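# Open the motorized drawer all the way out

## Task

Make the powered tray slide out of its housing to its farthest extended position, and leave it there so that it stays fully out on its own; if a robot is still holding it out at the end, the task is not done.

## Robot and tools

ROBOTS. There are four identical i2rt Big YAM arms: arm1, arm2, arm3 and arm4. Each has six joints, a two-finger gripper and a wrist camera. The wrist camera sits on top of the hand and looks toward the fingertips when joints 1 and 6 are at 0 and the hand is level. The hand can reach roughly 1.0 m from the joint 1 axis. Two fixed room cameras, cam_high and cam_low, give overall views.

FRAME. Everything uses one shared scene frame. The origin is on the floor and +z is up. Headings are in degrees, counter-clockwise from +x. The arm bases are fixed in metres: arm1 at (-0.62, +0.37, +0.78) facing -98; arm2 at (-0.22, -0.34, +0.79) facing +84; arm3 at (+0.20, +0.35, +0.83) facing -91; arm4 at (+0.62, -0.38, +0.74) facing +79. So arm1 and arm3 sit on the +y side looking toward -y, and arm2 and arm4 sit on the -y side looking toward +y. The hand point is midway between the fingertips. The hand z axis runs along the fingers, and the fingers open and close along the hand y axis.

execute_actions. Argument "actions" is a list holding either zero or one action. An action is an object keyed by arm name ("arm1" to "arm4"). Each arm entry has one key, "joints", an object of absolute joint targets by name (not offsets). Only the joints you name are commanded. All motions in one action start at the same moment and may finish at different times. Optional "cameras" is a list of camera names: "arm1_cam_wrist" to "arm4_cam_wrist", "cam_high", "cam_low" or "all". If it is null, omitted or ["all"], you get every camera; [] gives none. Images come back in the order shown on the "pictures" line. An empty actions list returns only state and images. An unknown key, unknown camera or out-of-range value makes the whole call fail with no motion.

JOINT TARGETS (absolute, radians except the gripper; the done-tolerance is in brackets):
- joint1_rad: -2.879 to 2.879 (±0.045). Rotates the arm about its base; positive is counter-clockwise seen from above. At 0 the arm extends along the base heading.
- joint2_rad: 0 to 3.141 (±0.14). Shoulder. At 0 the upper arm points backward, about level; increasing it raises and then brings it forward.
- joint3_rad: 0 to 3.019 (±0.09). Elbow. At 0 it is fully folded; increasing it opens it.
- joint4_rad: -1.692 to 1.57 (±0.055). Wrist pitch; positive tilts the fingers up.
- joint5_rad: -1.57 to 1.57 (±0.03). Sideways wrist swing; positive goes to the arm's right.
- joint6_rad: -2.094 to 2.094 (±0.035). Hand roll; positive is clockwise viewed from behind the hand.
- gripper_m: 0 to 0.093 (±0.003), in metres, the gap between the fingertips. Each finger pad can apply about 50 to 62 N, less on some grippers.
An action runs for at most 15 s. Joints move at different speeds, so the hand can swing along a wide curve between postures.

RESULT LINES. joint_positions gives the current joint values. joint_status tells how each commanded motion ended. "off_target" means the joint stopped short and may still be pushing. After "contact_stop" or "time_out" the joint holds where it stopped, but a timed-out joint may keep a target near its position (within 0.375, 0.375, 0.113, 0.225, 0.075 and 0.3 rad for joints 1 to 6) and keep pushing; it then appears in on_its_own. "joint command not followed" (often with a "cause:" line) means a self- or inter-arm clearance check blocked that arm's joint targets, while the gripper part still ran. Blocked joints show "not_followed" and may be retried on later actions until you send targets that pass. on_its_own lists what the call did not command; "held at" is the held target, not the actual position. A call without an action never shows the blocked line. To relieve a joint that is pushing, send it its reported position. A tiny change from the current position may produce no motion. Joints carrying a load tend to sag.

wait: "seconds" from 0 to 10. Nothing new is commanded, and the scene keeps running. It returns the same state and images as an empty action.

zoom_image: "camera" (one of the six names) and "region" [x0, y0, x1, y1] in pixels of that camera's most recent full image, origin top-left, at most 504 by 504. Only cameras included in the latest result can be zoomed.

finished_scene: "scene" is the current scene number. It ends the scene after the last command has been held, cannot be undone, and reports success. The tray has to stay fully out by itself. Sending a reply with no tool call ends everything.

CAUTIONS. A robot does not stop on contact; it keeps pushing, possibly hard. A hard squeeze between two arms fails the run, and a hard impact can too. The clearance check ignores fingers, gripper housings and wrist cameras, and may react late. Arms do not wait for one another. Joints or arms you leave out of an action may still be driving toward old targets. Sustained pushing or holding heats motors: a MOTOR HOT line appears from 85 °C. At 100 °C an OVER-TEMPERATURE FAULT makes that arm go limp and fall, and its joints report "limit_stop_at_motor_heat"; resend the targets afterward. After any reported stop, the remaining execute_actions, wait and finished_scene calls in that reply are skipped. The robot keeps holding your last command while you think. Avoid drops, slips, slams, hard hits and excessive pushing. Shorter robot motion is better.

Each tool is called after "Call:" by a JSON object that holds its "fn" and its "kwargs", one argument or row to a line.

## Session

Call:
{"fn": "execute_actions", "kwargs": {
  "actions": []
}}

Scene clock: 0.00 s.
Motor temperatures (°C, as the motors report them): arm1=[22 21 20 20 21 19] | arm2=[19 21 21 21 20 22] | arm3=[22 19 20 20 21 20] | arm4=[20 21 23 18 21 20]
arm1.joint_positions: joint1_rad=-0.105 joint2_rad=+0.412 joint3_rad=+1.529 joint4_rad=-1.467 joint5_rad=-0.003 joint6_rad=+0.260 gripper_m=+0.094
arm1.joint_status: not commanded
arm1.hand: x=-0.6456 y=+0.2730 z=+1.3787 quat_wxyz=(-0.410, -0.704, -0.421, +0.399) (m; scene frame)
arm2.joint_positions: joint1_rad=+0.190 joint2_rad=+0.440 joint3_rad=+1.307 joint4_rad=-1.550 joint5_rad=+0.159 joint6_rad=+0.317 gripper_m=+0.094
arm2.joint_status: not commanded
arm2.hand: x=-0.1980 y=-0.1956 z=+1.2789 quat_wxyz=(-0.292, +0.529, -0.728, -0.323) (m; scene frame)
arm3.joint_positions: joint1_rad=+0.364 joint2_rad=+0.544 joint3_rad=+1.653 joint4_rad=-1.377 joint5_rad=-0.281 joint6_rad=+0.055 gripper_m=+0.095
arm3.joint_status: not commanded
arm3.hand: x=+0.2959 y=+0.2347 z=+1.4876 quat_wxyz=(-0.556, -0.400, -0.689, +0.237) (m; scene frame)
arm4.joint_positions: joint1_rad=-0.353 joint2_rad=+0.361 joint3_rad=+1.313 joint4_rad=-1.255 joint5_rad=-0.136 joint6_rad=+0.407 gripper_m=+0.094
arm4.joint_status: not commanded
arm4.hand: x=+0.6677 y=-0.2397 z=+1.3060 quat_wxyz=(-0.415, +0.286, -0.753, -0.424) (m; scene frame)
pictures: arm1_cam_wrist, arm2_cam_wrist, arm3_cam_wrist, arm4_cam_wrist, cam_high, cam_low
Images, in order (width x height): arm1_cam_wrist 504x504, arm2_cam_wrist 504x504, arm3_cam_wrist 504x504, arm4_cam_wrist 504x504, cam_high 504x504, cam_low 504x504.

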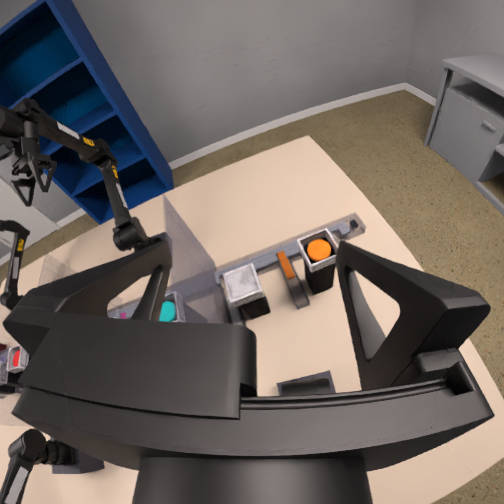

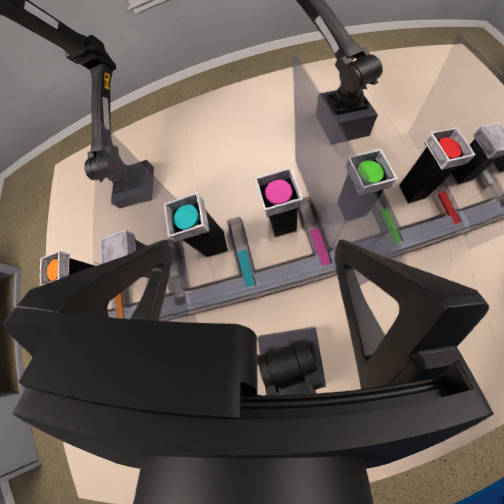

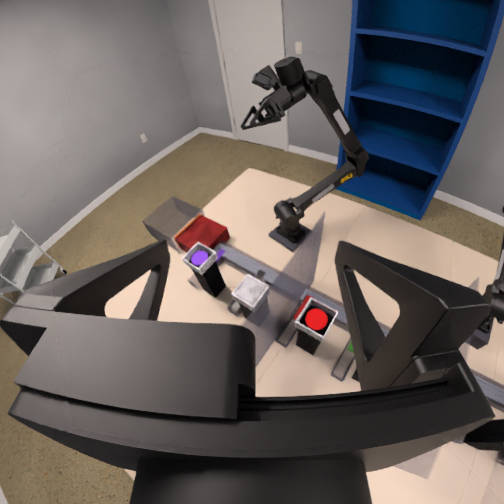

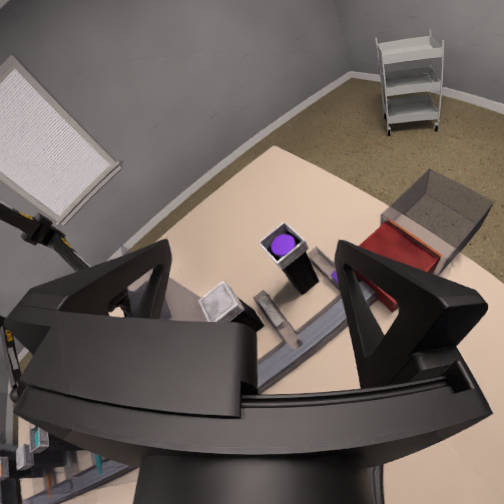

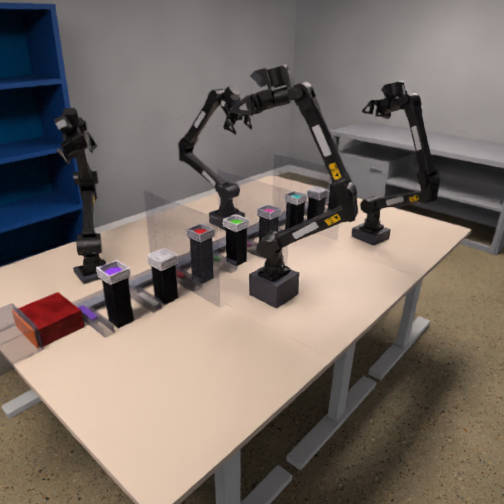

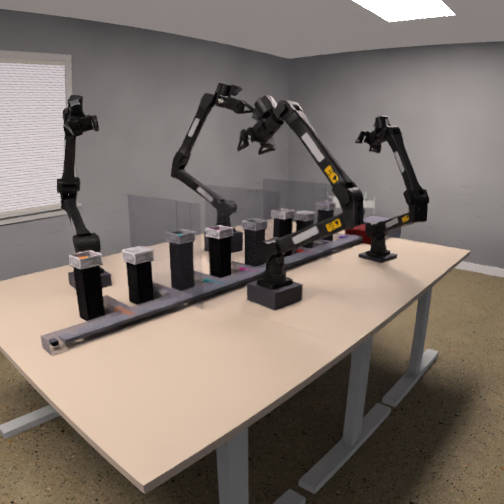

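Call:
{"fn": "zoom_image", "kwargs": {
  "camera": "arm2_cam_wrist",
  "region": [30, 110, 504, 330]
}}

Call:
{"fn": "zoom_image", "kwargs": {
  "camera": "cam_low",
  "region": [30, 170, 430, 370]
}}

Call:
{"fn": "zoom_image", "kwargs": {
  "camera": "cam_high",
  "region": [0, 160, 400, 370]
}}

Region (30, 110, 504, 330) of arm2_cam_wrist's 504x504 image, scaled by 1.063, with more detail than that image has; it fills the top 234 rows of this view, and the rest is white.

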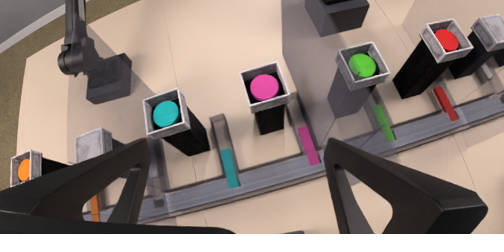

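Region (30, 170, 430, 370) of cam_low's 504x504 image, scaled by 1.260, with more detail than that image has.

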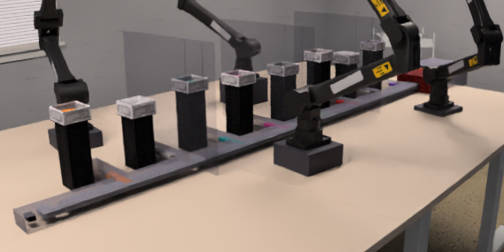

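Region (0, 160, 400, 370) of cam_high's 504x504 image, scaled by 1.260, with more detail than that image has; it fills the top 265 rows of this view, and the rest is white.

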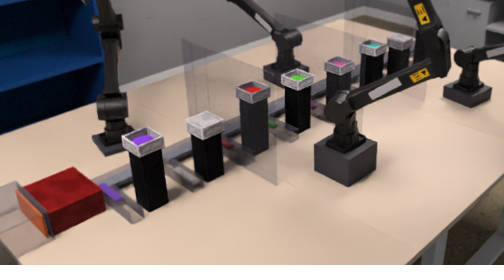

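Call:
{"fn": "zoom_image", "kwargs": {
  "camera": "arm2_cam_wrist",
  "region": [160, 190, 360, 320]
}}

Call:
{"fn": "zoom_image", "kwargs": {
  "camera": "arm4_cam_wrist",
  "region": [180, 160, 500, 400]
}}

Call:
{"fn": "zoom_image", "kwargs": {
  "camera": "arm1_cam_wrist",
  "region": [150, 190, 380, 340]
}}

Region (160, 190, 360, 320) of arm2_cam_wrist's 504x504 image, scaled by 2.520, with more detail than that image has; it fills the top 328 rows of this view, and the rest is white.

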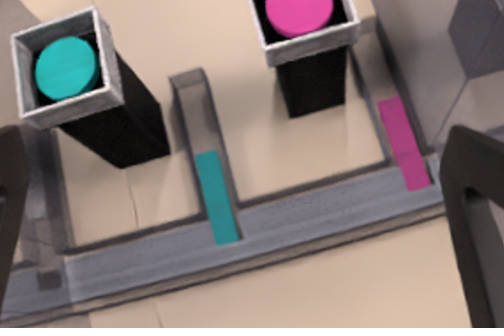

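Region (180, 160, 500, 400) of arm4_cam_wrist's 504x504 image, scaled by 1.575, with more detail than that image has; it fills the top 378 rows of this view, and the rest is white.

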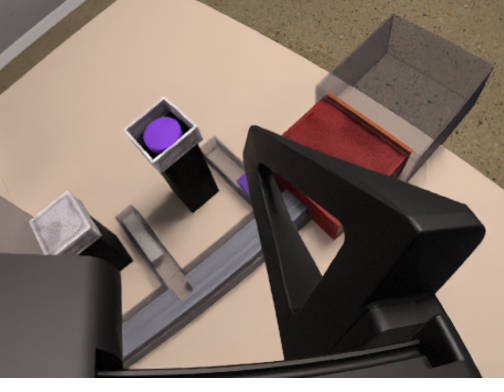

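Region (150, 190, 380, 340) of arm1_cam_wrist's 504x504 image, scaled by 2.191, with more detail than that image has; it fills the top 329 rows of this view, and the rest is white.

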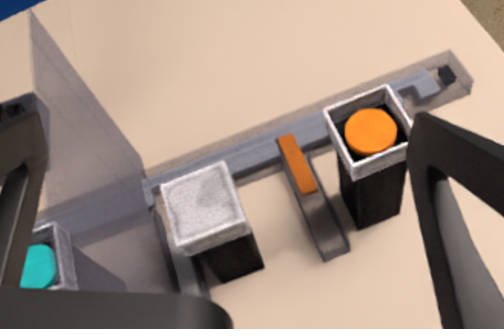

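Call:
{"fn": "execute_actions", "kwargs": {
  "actions": [
    {"arm1":{"joints":{"joint1_rad":-0.22,"joint2_rad":1.2,"joint3_rad":1.4,"joint4_rad":-1.6,"joint5_rad":0,"joint6_rad":0,"gripper_m":0}},"arm2":{"joints":{"joint1_rad":0.39,"joint2_rad":1.2,"joint3_rad":1.4,"joint4_rad":-1.6,"joint5_rad":0,"joint6_rad":0,"gripper_m":0}},"arm3":{"joints":{"joint1_rad":-0.37,"joint2_rad":1.2,"joint3_rad":1.4,"joint4_rad":-1.6,"joint5_rad":0,"joint6_rad":0,"gripper_m":0}},"arm4":{"joints":{"joint1_rad":0.05,"joint2_rad":1.3,"joint3_rad":1.55,"joint4_rad":-1.65,"joint5_rad":0,"joint6_rad":0,"gripper_m":0}}}
  ]
}}

Scene clock: 11.07 s.
Motor temperatures (°C, as the motors report them): arm1=[22 21 21 20 21 19] | arm2=[19 21 23 21 20 22] | arm3=[22 20 22 20 21 20] | arm4=[20 21 24 18 21 20]
arm1.joint_positions: joint1_rad=-0.212 joint2_rad=+1.208 joint3_rad=+1.389 joint4_rad=-1.586 joint5_rad=-0.003 joint6_rad=+0.017 gripper_m=+0.000
arm1.joint_status: all done
arm1.hand: x=-0.7454 y=+0.0260 z=+1.1093 quat_wxyz=(-0.048, -0.820, -0.567, +0.065) (m; scene frame)
arm2.joint_positions: joint1_rad=+0.385 joint2_rad=+1.211 joint3_rad=+1.387 joint4_rad=-1.583 joint5_rad=+0.002 joint6_rad=+0.015 gripper_m=+0.000
arm2.joint_status: all done
arm2.hand: x=-0.3166 y=+0.0130 z=+1.1245 quat_wxyz=(-0.047, +0.791, -0.606, -0.073) (m; scene frame)
arm3.joint_positions: joint1_rad=-0.375 joint2_rad=+1.210 joint3_rad=+1.376 joint4_rad=-1.590 joint5_rad=-0.002 joint6_rad=+0.014 gripper_m=+0.001
arm3.joint_status: all done
arm3.hand: x=+0.0632 y=+0.0087 z=+1.1554 quat_wxyz=(-0.035, -0.831, -0.552, +0.065) (m; scene frame)
arm4.joint_positions: joint1_rad=+0.046 joint2_rad=+1.324 joint3_rad=+1.522 joint4_rad=-1.636 joint5_rad=-0.002 joint6_rad=+0.011 gripper_m=+0.000
arm4.joint_status: all done
arm4.hand: x=+0.6740 y=+0.0199 z=+1.0839 quat_wxyz=(-0.052, +0.647, -0.760, -0.037) (m; scene frame)
pictures: arm1_cam_wrist, arm2_cam_wrist, arm3_cam_wrist, arm4_cam_wrist, cam_high, cam_low
Images, in order (width x height): arm1_cam_wrist 504x504, arm2_cam_wrist 504x504, arm3_cam_wrist 504x504, arm4_cam_wrist 504x504, cam_high 504x504, cam_low 504x504.

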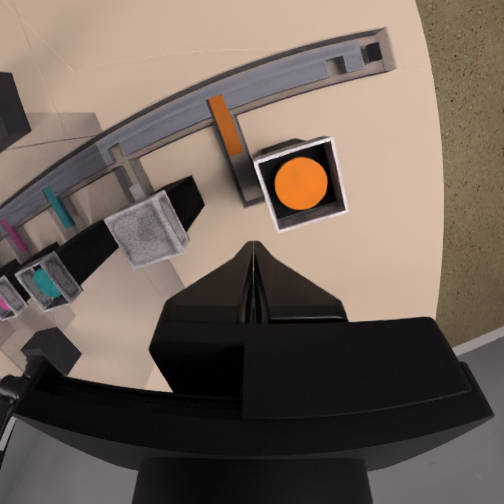

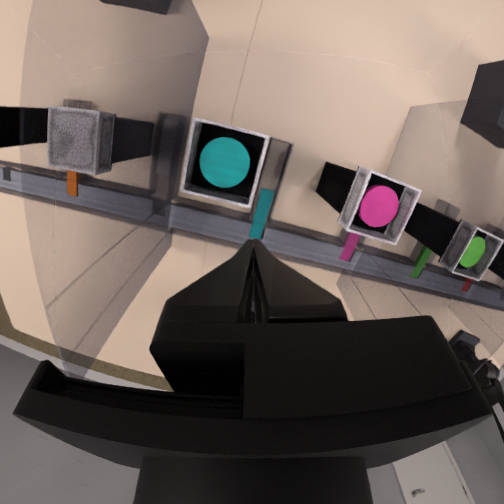

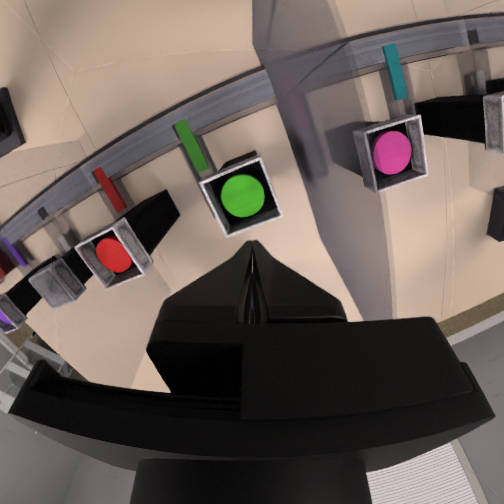

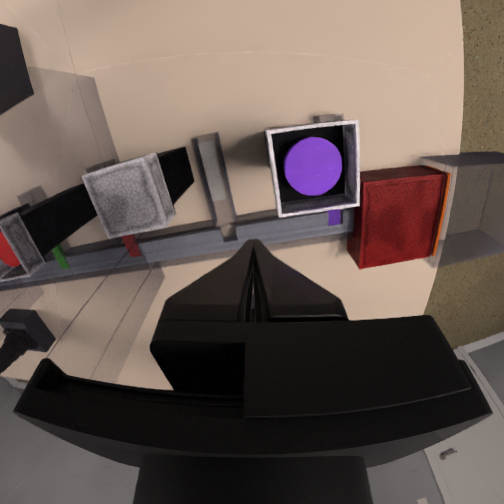

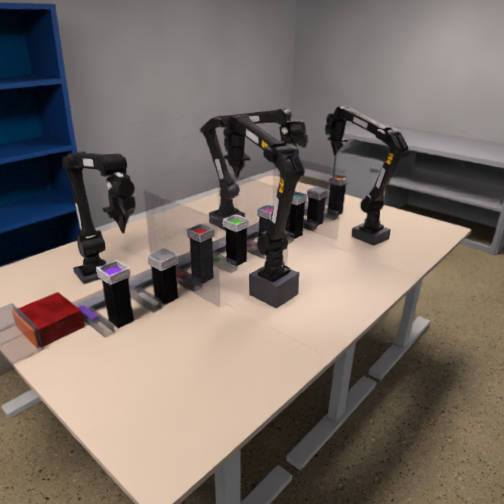

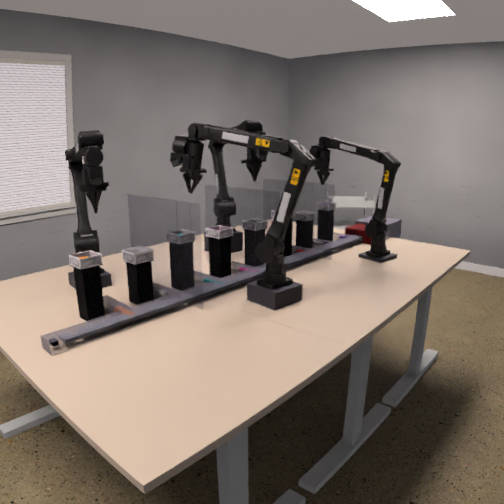

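Call:
{"fn": "execute_actions", "kwargs": {
  "actions": [
    {"arm1":{"joints":{"joint1_rad":-0.348,"joint2_rad":1.358,"joint3_rad":1.275,"joint4_rad":-1.46}},"arm2":{"joints":{"joint1_rad":0.47,"joint2_rad":1.405,"joint3_rad":1.30,"joint4_rad":-1.435}},"arm3":{"joints":{"joint1_rad":-0.335,"joint2_rad":1.29,"joint3_rad":1.095,"joint4_rad":-1.34}},"arm4":{"joints":{"joint1_rad":-0.117,"joint2_rad":1.455,"joint3_rad":1.49,"joint4_rad":-1.56}}}
  ]
}}

Scene clock: 34.70 s.
Motor temperatures (°C, as the motors report them): arm1=[22 22 24 20 21 19] | arm2=[19 21 26 21 20 22] | arm3=[22 20 25 20 21 20] | arm4=[20 22 28 18 21 20]
arm1.joint_positions: joint1_rad=-0.350 joint2_rad=+1.378 joint3_rad=+1.262 joint4_rad=-1.473 joint5_rad=-0.001 joint6_rad=+0.016 gripper_m=+0.000
arm1.joint_status: all done
arm1.hand: x=-0.8031 y=+0.0257 z=+0.9994 quat_wxyz=(+0.006, -0.859, -0.511, -0.009) (m; scene frame)
arm2.joint_positions: joint1_rad=+0.472 joint2_rad=+1.417 joint3_rad=+1.304 joint4_rad=-1.448 joint5_rad=+0.001 joint6_rad=+0.014 gripper_m=+0.000
arm2.joint_status: all done
arm2.hand: x=-0.3648 y=+0.0447 z=+1.0180 quat_wxyz=(-0.001, +0.820, -0.572, -0.011) (m; scene frame)
arm3.joint_positions: joint1_rad=-0.338 joint2_rad=+1.305 joint3_rad=+1.082 joint4_rad=-1.352 joint5_rad=-0.002 joint6_rad=+0.013 gripper_m=+0.001
arm3.joint_status: all done
arm3.hand: x=+0.0754 y=+0.0093 z=+1.0099 quat_wxyz=(+0.008, -0.823, -0.569, +0.002) (m; scene frame)
arm4.joint_positions: joint1_rad=-0.124 joint2_rad=+1.469 joint3_rad=+1.472 joint4_rad=-1.573 joint5_rad=+0.000 joint6_rad=+0.010 gripper_m=+0.000
arm4.joint_status: all done
arm4.hand: x=+0.7511 y=+0.0327 z=+1.0086 quat_wxyz=(-0.004, +0.582, -0.813, +0.007) (m; scene frame)
pictures: arm1_cam_wrist, arm2_cam_wrist, arm3_cam_wrist, arm4_cam_wrist, cam_high, cam_low
Images, in order (width x height): arm1_cam_wrist 504x504, arm2_cam_wrist 504x504, arm3_cam_wrist 504x504, arm4_cam_wrist 504x504, cam_high 504x504, cam_low 504x504.

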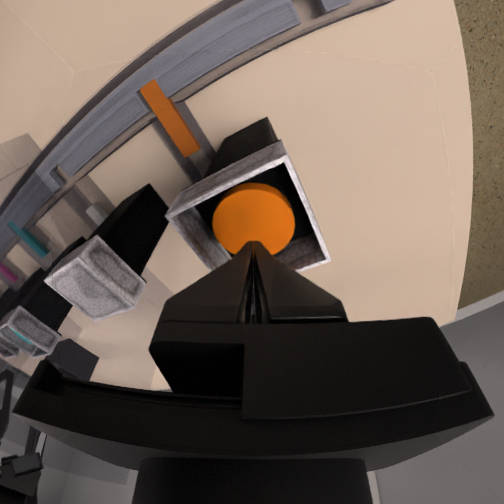

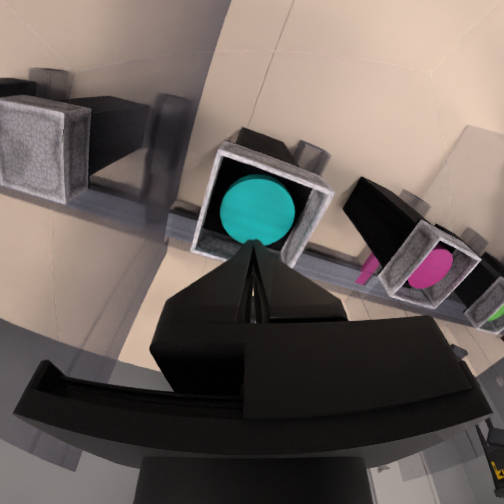

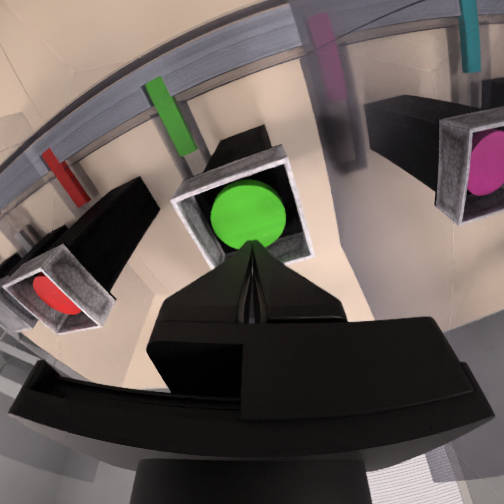

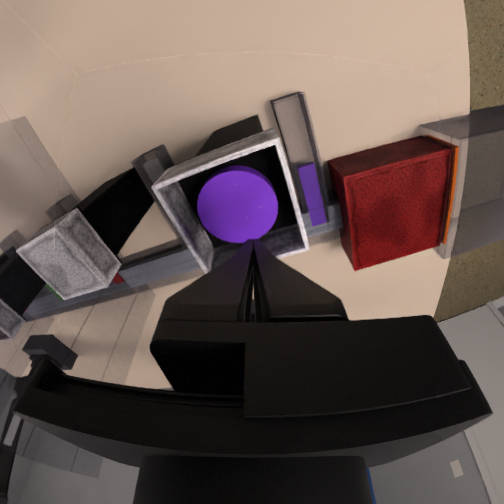

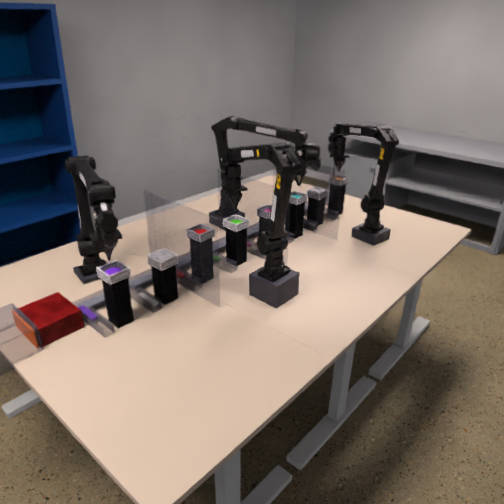

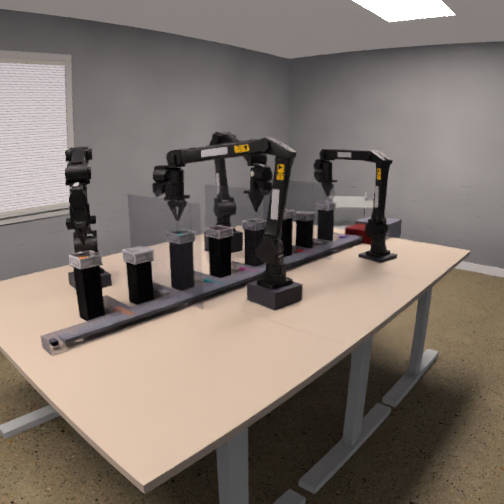

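Call:
{"fn": "execute_actions", "kwargs": {
  "actions": [
    {"arm1":{"joints":{"joint2_rad":1.336,"joint3_rad":1.096,"joint4_rad":-1.303}},"arm2":{"joints":{"joint1_rad":0.46,"joint2_rad":1.392,"joint3_rad":1.076,"joint4_rad":-1.224}},"arm3":{"joints":{"joint1_rad":-0.325,"joint2_rad":1.283,"joint3_rad":0.898,"joint4_rad":-1.15}},"arm4":{"joints":{"joint1_rad":-0.087,"joint2_rad":1.443,"joint3_rad":1.295,"joint4_rad":-1.377}}}
  ]
}}

Scene clock: 41.50 s.
Motor temperatures (°C, as the motors report them): arm1=[22 22 24 20 21 19] | arm2=[19 21 26 21 20 22] | arm3=[22 20 25 20 21 20] | arm4=[20 22 28 18 21 20]
arm1.joint_positions: joint1_rad=-0.350 joint2_rad=+1.338 joint3_rad=+1.102 joint4_rad=-1.323 joint5_rad=-0.001 joint6_rad=+0.016 gripper_m=+0.000
arm1.joint_status: all done
arm1.hand: x=-0.7955 y=+0.0403 z=+0.9536 quat_wxyz=(-0.002, -0.859, -0.511, +0.003) (m; scene frame)
arm2.joint_positions: joint1_rad=+0.468 joint2_rad=+1.384 joint3_rad=+1.094 joint4_rad=-1.246 joint5_rad=+0.001 joint6_rad=+0.014 gripper_m=+0.000
arm2.joint_status: all done
arm2.hand: x=-0.3569 y=+0.0272 z=+0.9520 quat_wxyz=(-0.008, +0.819, -0.574, -0.022) (m; scene frame)
arm3.joint_positions: joint1_rad=-0.333 joint2_rad=+1.285 joint3_rad=+0.891 joint4_rad=-1.165 joint5_rad=-0.002 joint6_rad=+0.013 gripper_m=+0.001
arm3.joint_status: all done
arm3.hand: x=+0.0839 y=+0.0315 z=+0.9469 quat_wxyz=(+0.003, -0.821, -0.571, +0.009) (m; scene frame)
arm4.joint_positions: joint1_rad=-0.088 joint2_rad=+1.442 joint3_rad=+1.304 joint4_rad=-1.398 joint5_rad=+0.000 joint6_rad=+0.010 gripper_m=+0.000
arm4.joint_status: all done
arm4.hand: x=+0.7355 y=+0.0317 z=+0.9556 quat_wxyz=(-0.017, +0.596, -0.803, -0.004) (m; scene frame)
pictures: arm1_cam_wrist, arm2_cam_wrist, arm3_cam_wrist, arm4_cam_wrist, cam_high, cam_low
Images, in order (width x height): arm1_cam_wrist 504x504, arm2_cam_wrist 504x504, arm3_cam_wrist 504x504, arm4_cam_wrist 504x504, cam_high 504x504, cam_low 504x504.

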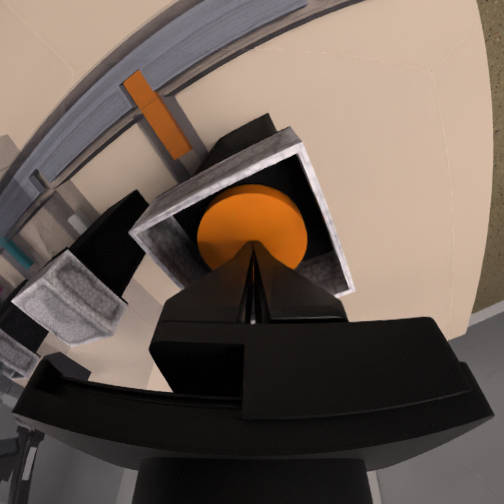

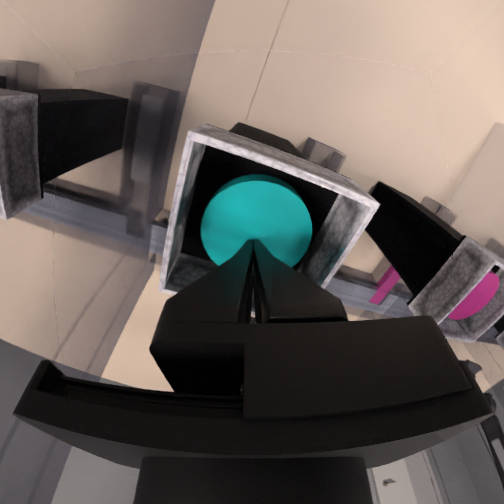

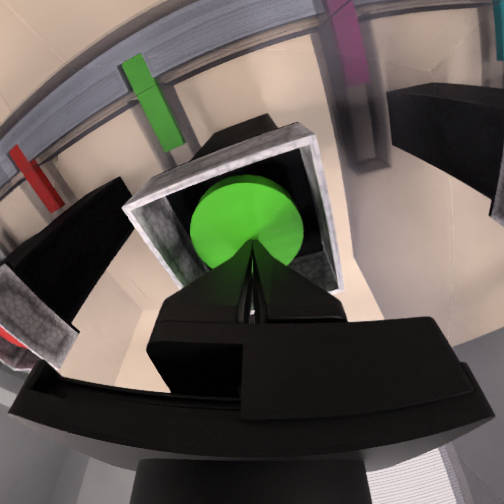

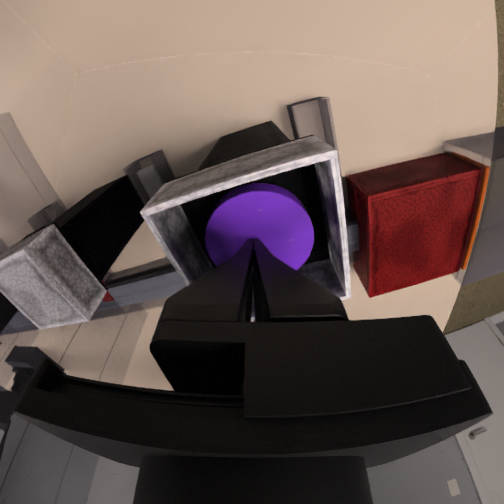

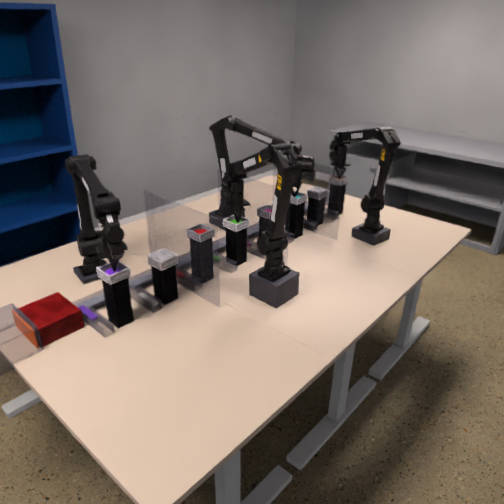

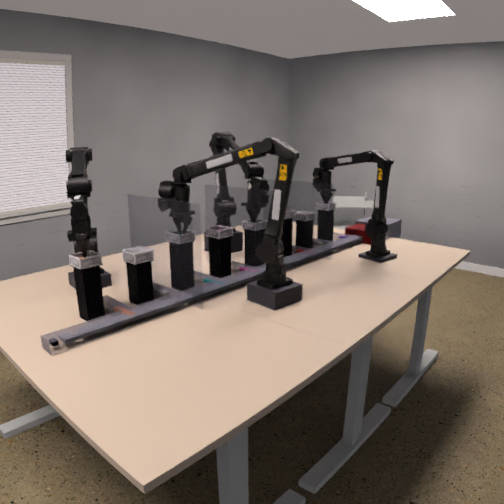

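Call:
{"fn": "execute_actions", "kwargs": {
  "actions": [
    {"arm1":{"joints":{"joint2_rad":1.35,"joint3_rad":1.04,"joint4_rad":-1.24}},"arm2":{"joints":{"joint2_rad":1.41,"joint3_rad":1.03,"joint4_rad":-1.17}},"arm3":{"joints":{"joint2_rad":1.30,"joint3_rad":0.85,"joint4_rad":-1.09}},"arm4":{"joints":{"joint2_rad":1.455,"joint3_rad":1.24,"joint4_rad":-1.32}}}
  ]
}}

Scene clock: 42.80 s.
Motor temperatures (°C, as the motors report them): arm1=[22 22 24 20 21 19] | arm2=[19 21 26 21 20 22] | arm3=[22 20 25 20 21 20] | arm4=[20 22 28 18 21 20]
arm1.joint_positions: joint1_rad=-0.350 joint2_rad=+1.329 joint3_rad=+1.074 joint4_rad=-1.265 joint5_rad=-0.001 joint6_rad=+0.016 gripper_m=+0.000
arm1.joint_status: all done
arm1.hand: x=-0.7975 y=+0.0364 z=+0.9467 quat_wxyz=(-0.012, -0.859, -0.511, +0.020) (m; scene frame)
arm2.joint_positions: joint1_rad=+0.468 joint2_rad=+1.379 joint3_rad=+1.069 joint4_rad=-1.193 joint5_rad=+0.001 joint6_rad=+0.014 gripper_m=+0.000
arm2.joint_status: all done
arm2.hand: x=-0.3585 y=+0.0310 z=+0.9451 quat_wxyz=(-0.017, +0.818, -0.573, -0.035) (m; scene frame)
arm3.joint_positions: joint1_rad=-0.333 joint2_rad=+1.285 joint3_rad=+0.869 joint4_rad=-1.110 joint5_rad=-0.002 joint6_rad=+0.013 gripper_m=+0.001
arm3.joint_status: all done
arm3.hand: x=+0.0822 y=+0.0269 z=+0.9393 quat_wxyz=(-0.007, -0.821, -0.571, +0.022) (m; scene frame)
arm4.joint_positions: joint1_rad=-0.088 joint2_rad=+1.431 joint3_rad=+1.272 joint4_rad=-1.342 joint5_rad=+0.000 joint6_rad=+0.010 gripper_m=+0.000
arm4.joint_status: all done
arm4.hand: x=+0.7365 y=+0.0345 z=+0.9483 quat_wxyz=(-0.031, +0.596, -0.802, -0.014) (m; scene frame)
pictures: arm1_cam_wrist, arm2_cam_wrist, arm3_cam_wrist, arm4_cam_wrist, cam_high, cam_low
Images, in order (width x height): arm1_cam_wrist 504x504, arm2_cam_wrist 504x504, arm3_cam_wrist 504x504, arm4_cam_wrist 504x504, cam_high 504x504, cam_low 504x504.

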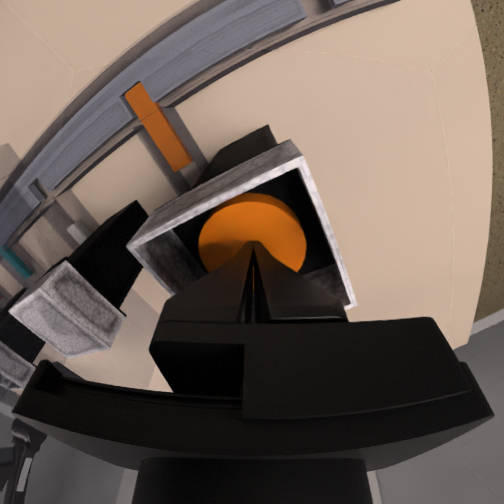

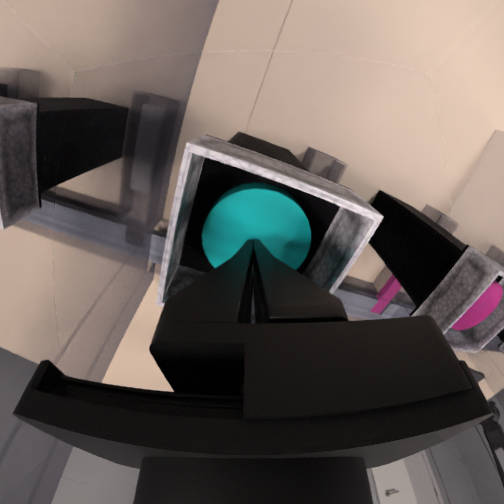

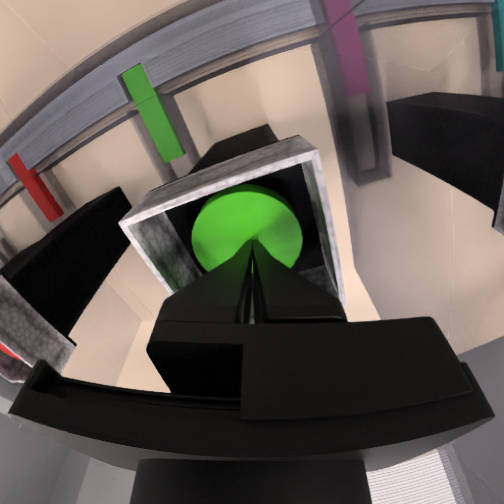

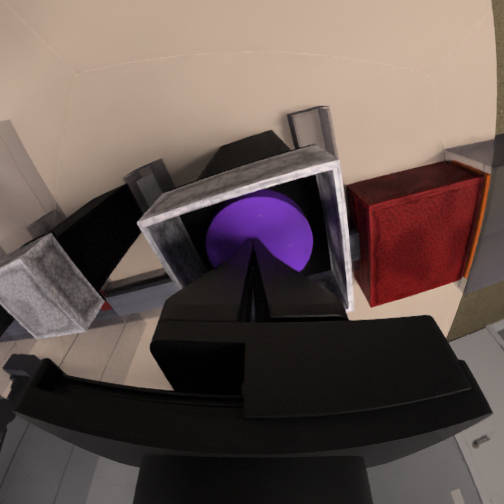

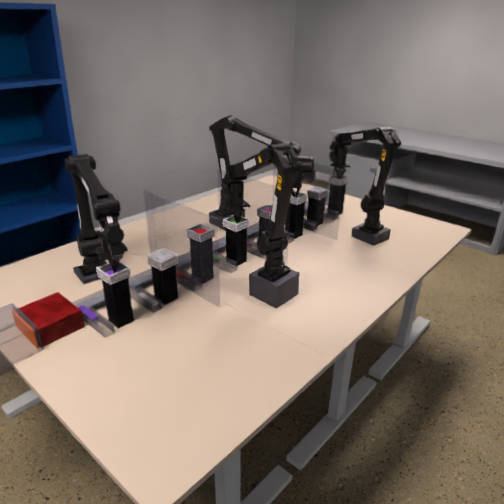

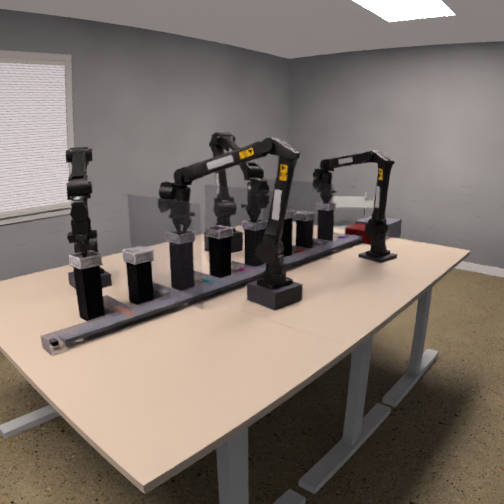

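Springy buttons; push further.

Call:
{"fn": "execute_actions", "kwargs": {
  "actions": [
    {"arm1":{"joints":{"joint2_rad":1.39,"joint3_rad":0.99}},"arm2":{"joints":{"joint2_rad":1.45,"joint3_rad":0.98}},"arm3":{"joints":{"joint2_rad":1.34,"joint3_rad":0.80}},"arm4":{"joints":{"joint2_rad":1.495,"joint3_rad":1.19}}}
  ]
}}

Scene clock: 44.17 s.
Motor temperatures (°C, as the motors report them): arm1=[22 22 23 20 21 19] | arm2=[19 21 26 21 20 22] | arm3=[22 20 25 20 21 20] | arm4=[20 22 27 18 21 20]
arm1.joint_positions: joint1_rad=-0.350 joint2_rad=+1.324 joint3_rad=+1.064 joint4_rad=-1.255 joint5_rad=-0.001 joint6_rad=+0.016 gripper_m=+0.000
arm1.joint_status: all done
arm1.hand: x=-0.7970 y=+0.0374 z=+0.9448 quat_wxyz=(-0.014, -0.859, -0.511, +0.022) (m; scene frame)
arm2.joint_positions: joint1_rad=+0.468 joint2_rad=+1.369 joint3_rad=+1.053 joint4_rad=-1.174 joint5_rad=+0.001 joint6_rad=+0.014 gripper_m=+0.000
arm2.joint_status: all done
arm2.hand: x=-0.3580 y=+0.0298 z=+0.9432 quat_wxyz=(-0.021, +0.818, -0.573, -0.041) (m; scene frame)
arm3.joint_positions: joint1_rad=-0.333 joint2_rad=+1.285 joint3_rad=+0.863 joint4_rad=-1.104 joint5_rad=-0.002 joint6_rad=+0.013 gripper_m=+0.001
arm3.joint_status: all done
arm3.hand: x=+0.0825 y=+0.0280 z=+0.9372 quat_wxyz=(-0.007, -0.821, -0.571, +0.022) (m; scene frame)
arm4.joint_positions: joint1_rad=-0.088 joint2_rad=+1.426 joint3_rad=+1.262 joint4_rad=-1.330 joint5_rad=+0.000 joint6_rad=+0.010 gripper_m=+0.000
arm4.joint_status: all done
arm4.hand: x=+0.7363 y=+0.0337 z=+0.9466 quat_wxyz=(-0.034, +0.596, -0.802, -0.016) (m; scene frame)
pictures: arm1_cam_wrist, arm2_cam_wrist, arm3_cam_wrist, arm4_cam_wrist, cam_high, cam_low
Images, in order (width x height): arm1_cam_wrist 504x504, arm2_cam_wrist 504x504, arm3_cam_wrist 504x504, arm4_cam_wrist 504x504, cam_high 504x504, cam_low 504x504.

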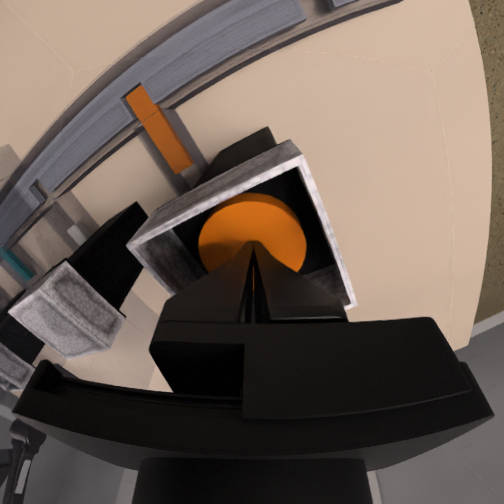

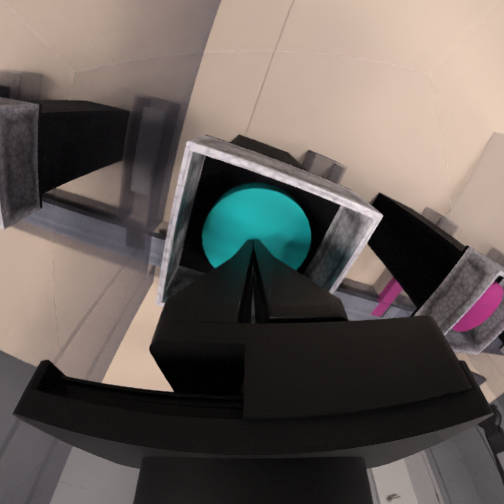

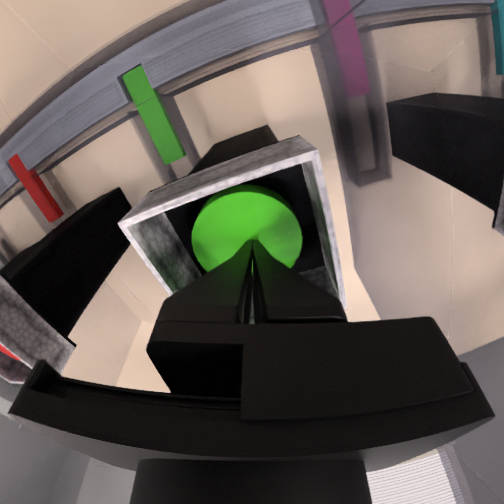

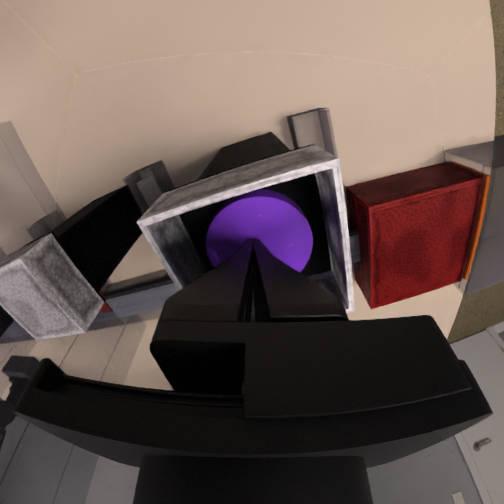

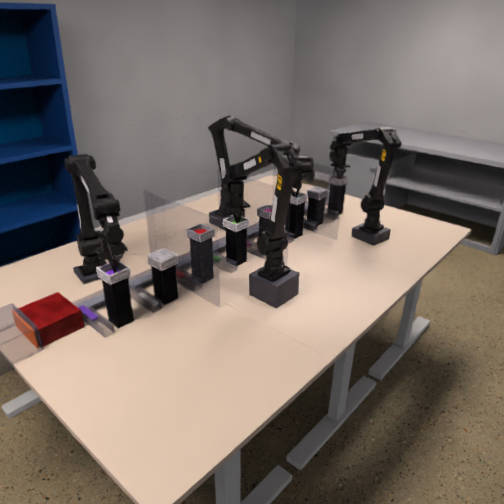

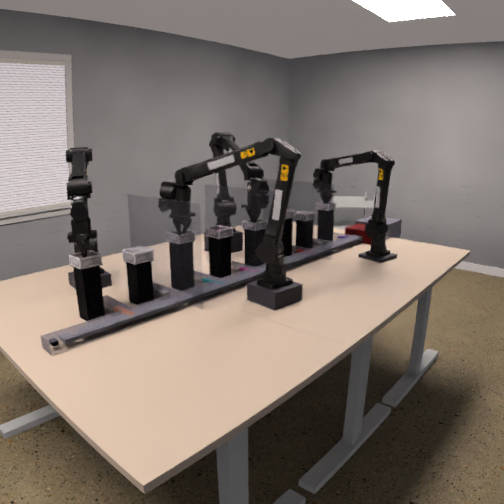

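Call:
{"fn": "execute_actions", "kwargs": {
  "actions": [
    {"arm1":{"joints":{"joint2_rad":1.36,"joint3_rad":1.025}},"arm2":{"joints":{"joint2_rad":1.415,"joint3_rad":1.015}},"arm3":{"joints":{"joint2_rad":1.315,"joint3_rad":0.83}},"arm4":{"joints":{"joint2_rad":1.465,"joint3_rad":1.225}}}
  ],
  "cameras": ["arm1_cam_wrist","arm3_cam_wrist"]
}}

Call:
{"fn": "wait", "kwargs": {
  "seconds": 4
}}

Scene clock: 45.90 s.
Motor temperatures (°C, as the motors report them): arm1=[22 22 23 20 21 19] | arm2=[19 21 25 21 20 22] | arm3=[22 20 25 20 21 20] | arm4=[20 22 27 18 21 20]
arm1.joint_positions: joint1_rad=-0.350 joint2_rad=+1.321 joint3_rad=+1.064 joint4_rad=-1.252 joint5_rad=-0.001 joint6_rad=+0.016 gripper_m=+0.000
arm1.joint_status: all done
arm1.hand: x=-0.7972 y=+0.0370 z=+0.9458 quat_wxyz=(-0.015, -0.859, -0.511, +0.024) (m; scene frame)
arm2.joint_positions: joint1_rad=+0.468 joint2_rad=+1.367 joint3_rad=+1.053 joint4_rad=-1.172 joint5_rad=+0.001 joint6_rad=+0.014 gripper_m=+0.000
arm2.joint_status: all done
arm2.hand: x=-0.3582 y=+0.0302 z=+0.9441 quat_wxyz=(-0.022, +0.818, -0.573, -0.042) (m; scene frame)
arm3.joint_positions: joint1_rad=-0.333 joint2_rad=+1.283 joint3_rad=+0.863 joint4_rad=-1.103 joint5_rad=-0.002 joint6_rad=+0.013 gripper_m=+0.001
arm3.joint_status: all done
arm3.hand: x=+0.0824 y=+0.0276 z=+0.9378 quat_wxyz=(-0.008, -0.821, -0.570, +0.023) (m; scene frame)
arm4.joint_positions: joint1_rad=-0.088 joint2_rad=+1.424 joint3_rad=+1.262 joint4_rad=-1.329 joint5_rad=+0.000 joint6_rad=+0.010 gripper_m=+0.000
arm4.joint_status: all done
arm4.hand: x=+0.7364 y=+0.0340 z=+0.9474 quat_wxyz=(-0.035, +0.596, -0.802, -0.017) (m; scene frame)
pictures: arm1_cam_wrist, arm3_cam_wrist
Images, in order (width x height): arm1_cam_wrist 504x504, arm3_cam_wrist 504x504.

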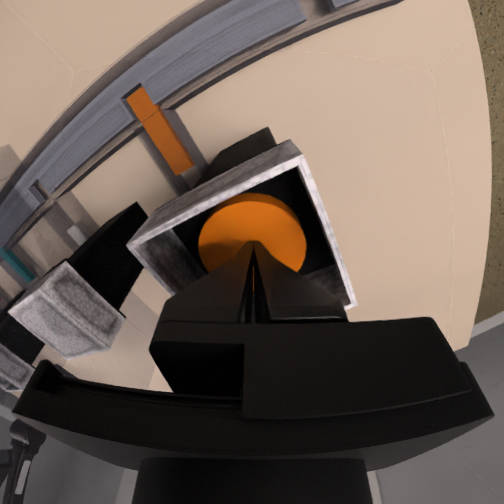

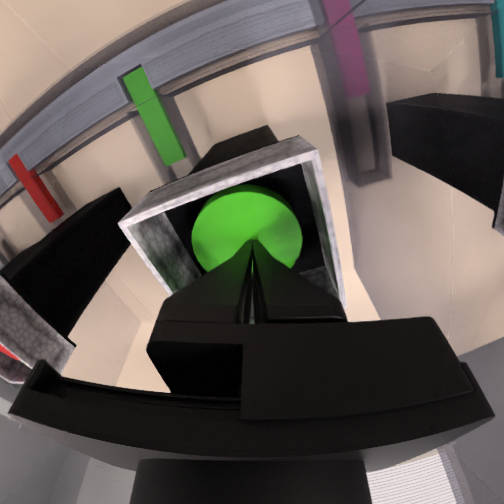

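Scene clock: 49.90 s.
Motor temperatures (°C, as the motors report them): arm1=[22 22 23 20 21 19] | arm2=[19 21 25 21 20 22] | arm3=[22 20 24 20 21 20] | arm4=[20 22 26 18 21 20]
arm1.joint_positions: joint1_rad=-0.350 joint2_rad=+1.321 joint3_rad=+1.064 joint4_rad=-1.252 joint5_rad=-0.001 joint6_rad=+0.016 gripper_m=+0.000
arm1.joint_status: all done
arm1.hand: x=-0.7972 y=+0.0370 z=+0.9458 quat_wxyz=(-0.015, -0.859, -0.511, +0.024) (m; scene frame)
arm2.joint_positions: joint1_rad=+0.468 joint2_rad=+1.367 joint3_rad=+1.053 joint4_rad=-1.172 joint5_rad=+0.001 joint6_rad=+0.014 gripper_m=+0.000
arm2.joint_status: all done
arm2.hand: x=-0.3582 y=+0.0302 z=+0.9441 quat_wxyz=(-0.022, +0.818, -0.573, -0.042) (m; scene frame)
arm3.joint_positions: joint1_rad=-0.333 joint2_rad=+1.283 joint3_rad=+0.863 joint4_rad=-1.103 joint5_rad=-0.002 joint6_rad=+0.013 gripper_m=+0.001
arm3.joint_status: all done
arm3.hand: x=+0.0824 y=+0.0276 z=+0.9378 quat_wxyz=(-0.008, -0.821, -0.570, +0.023) (m; scene frame)
arm4.joint_positions: joint1_rad=-0.088 joint2_rad=+1.424 joint3_rad=+1.262 joint4_rad=-1.329 joint5_rad=+0.000 joint6_rad=+0.010 gripper_m=+0.000
arm4.joint_status: all done
arm4.hand: x=+0.7364 y=+0.0340 z=+0.9474 quat_wxyz=(-0.035, +0.596, -0.802, -0.017) (m; scene frame)
wait: 4.00 s; at rest by 0.27 s
pictures: arm1_cam_wrist, arm2_cam_wrist, arm3_cam_wrist, arm4_cam_wrist, cam_high, cam_low
Images, in order (width x height): arm1_cam_wrist 504x504, arm2_cam_wrist 504x504, arm3_cam_wrist 504x504, arm4_cam_wrist 504x504, cam_high 504x504, cam_low 504x504.

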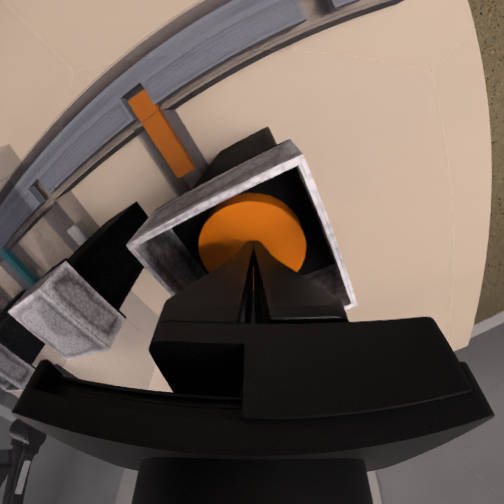

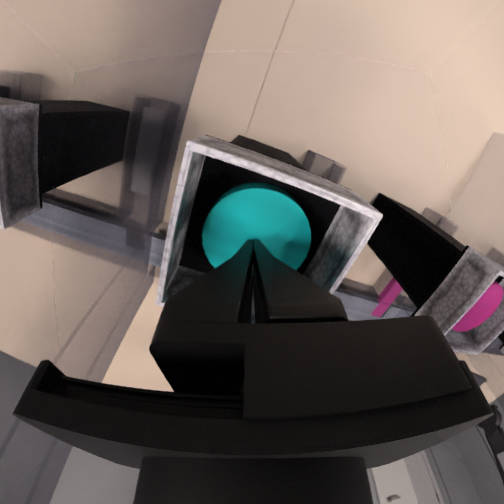

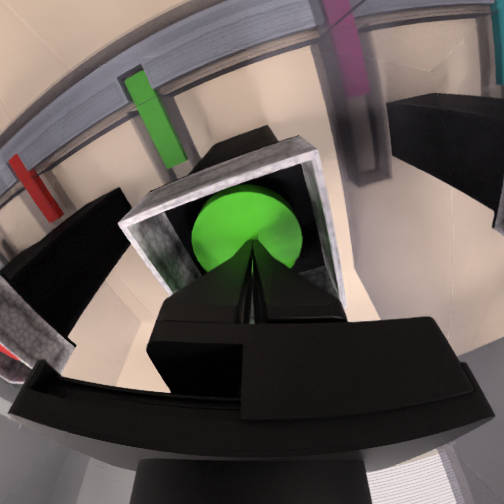

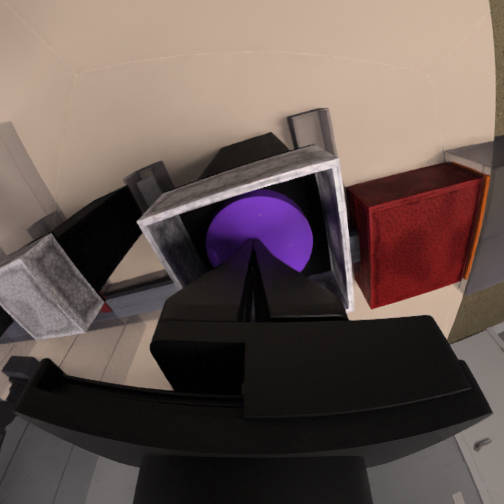

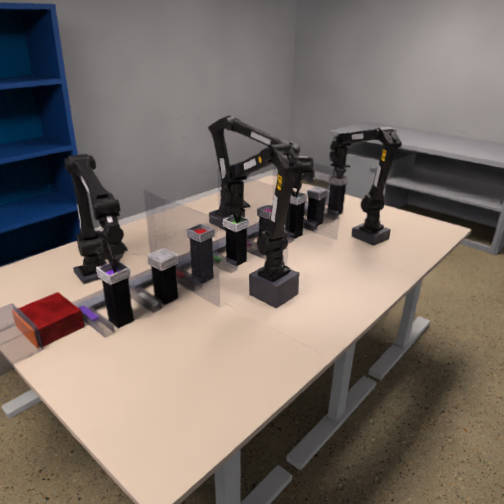

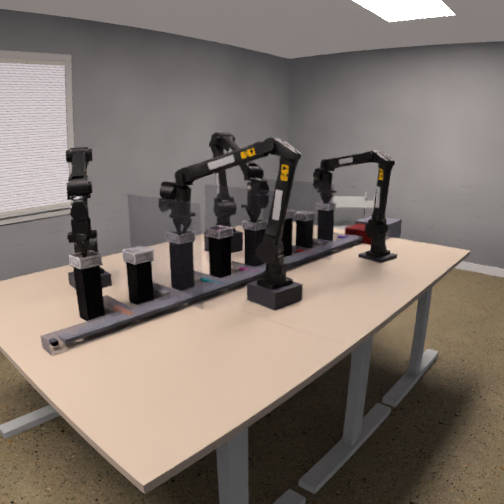

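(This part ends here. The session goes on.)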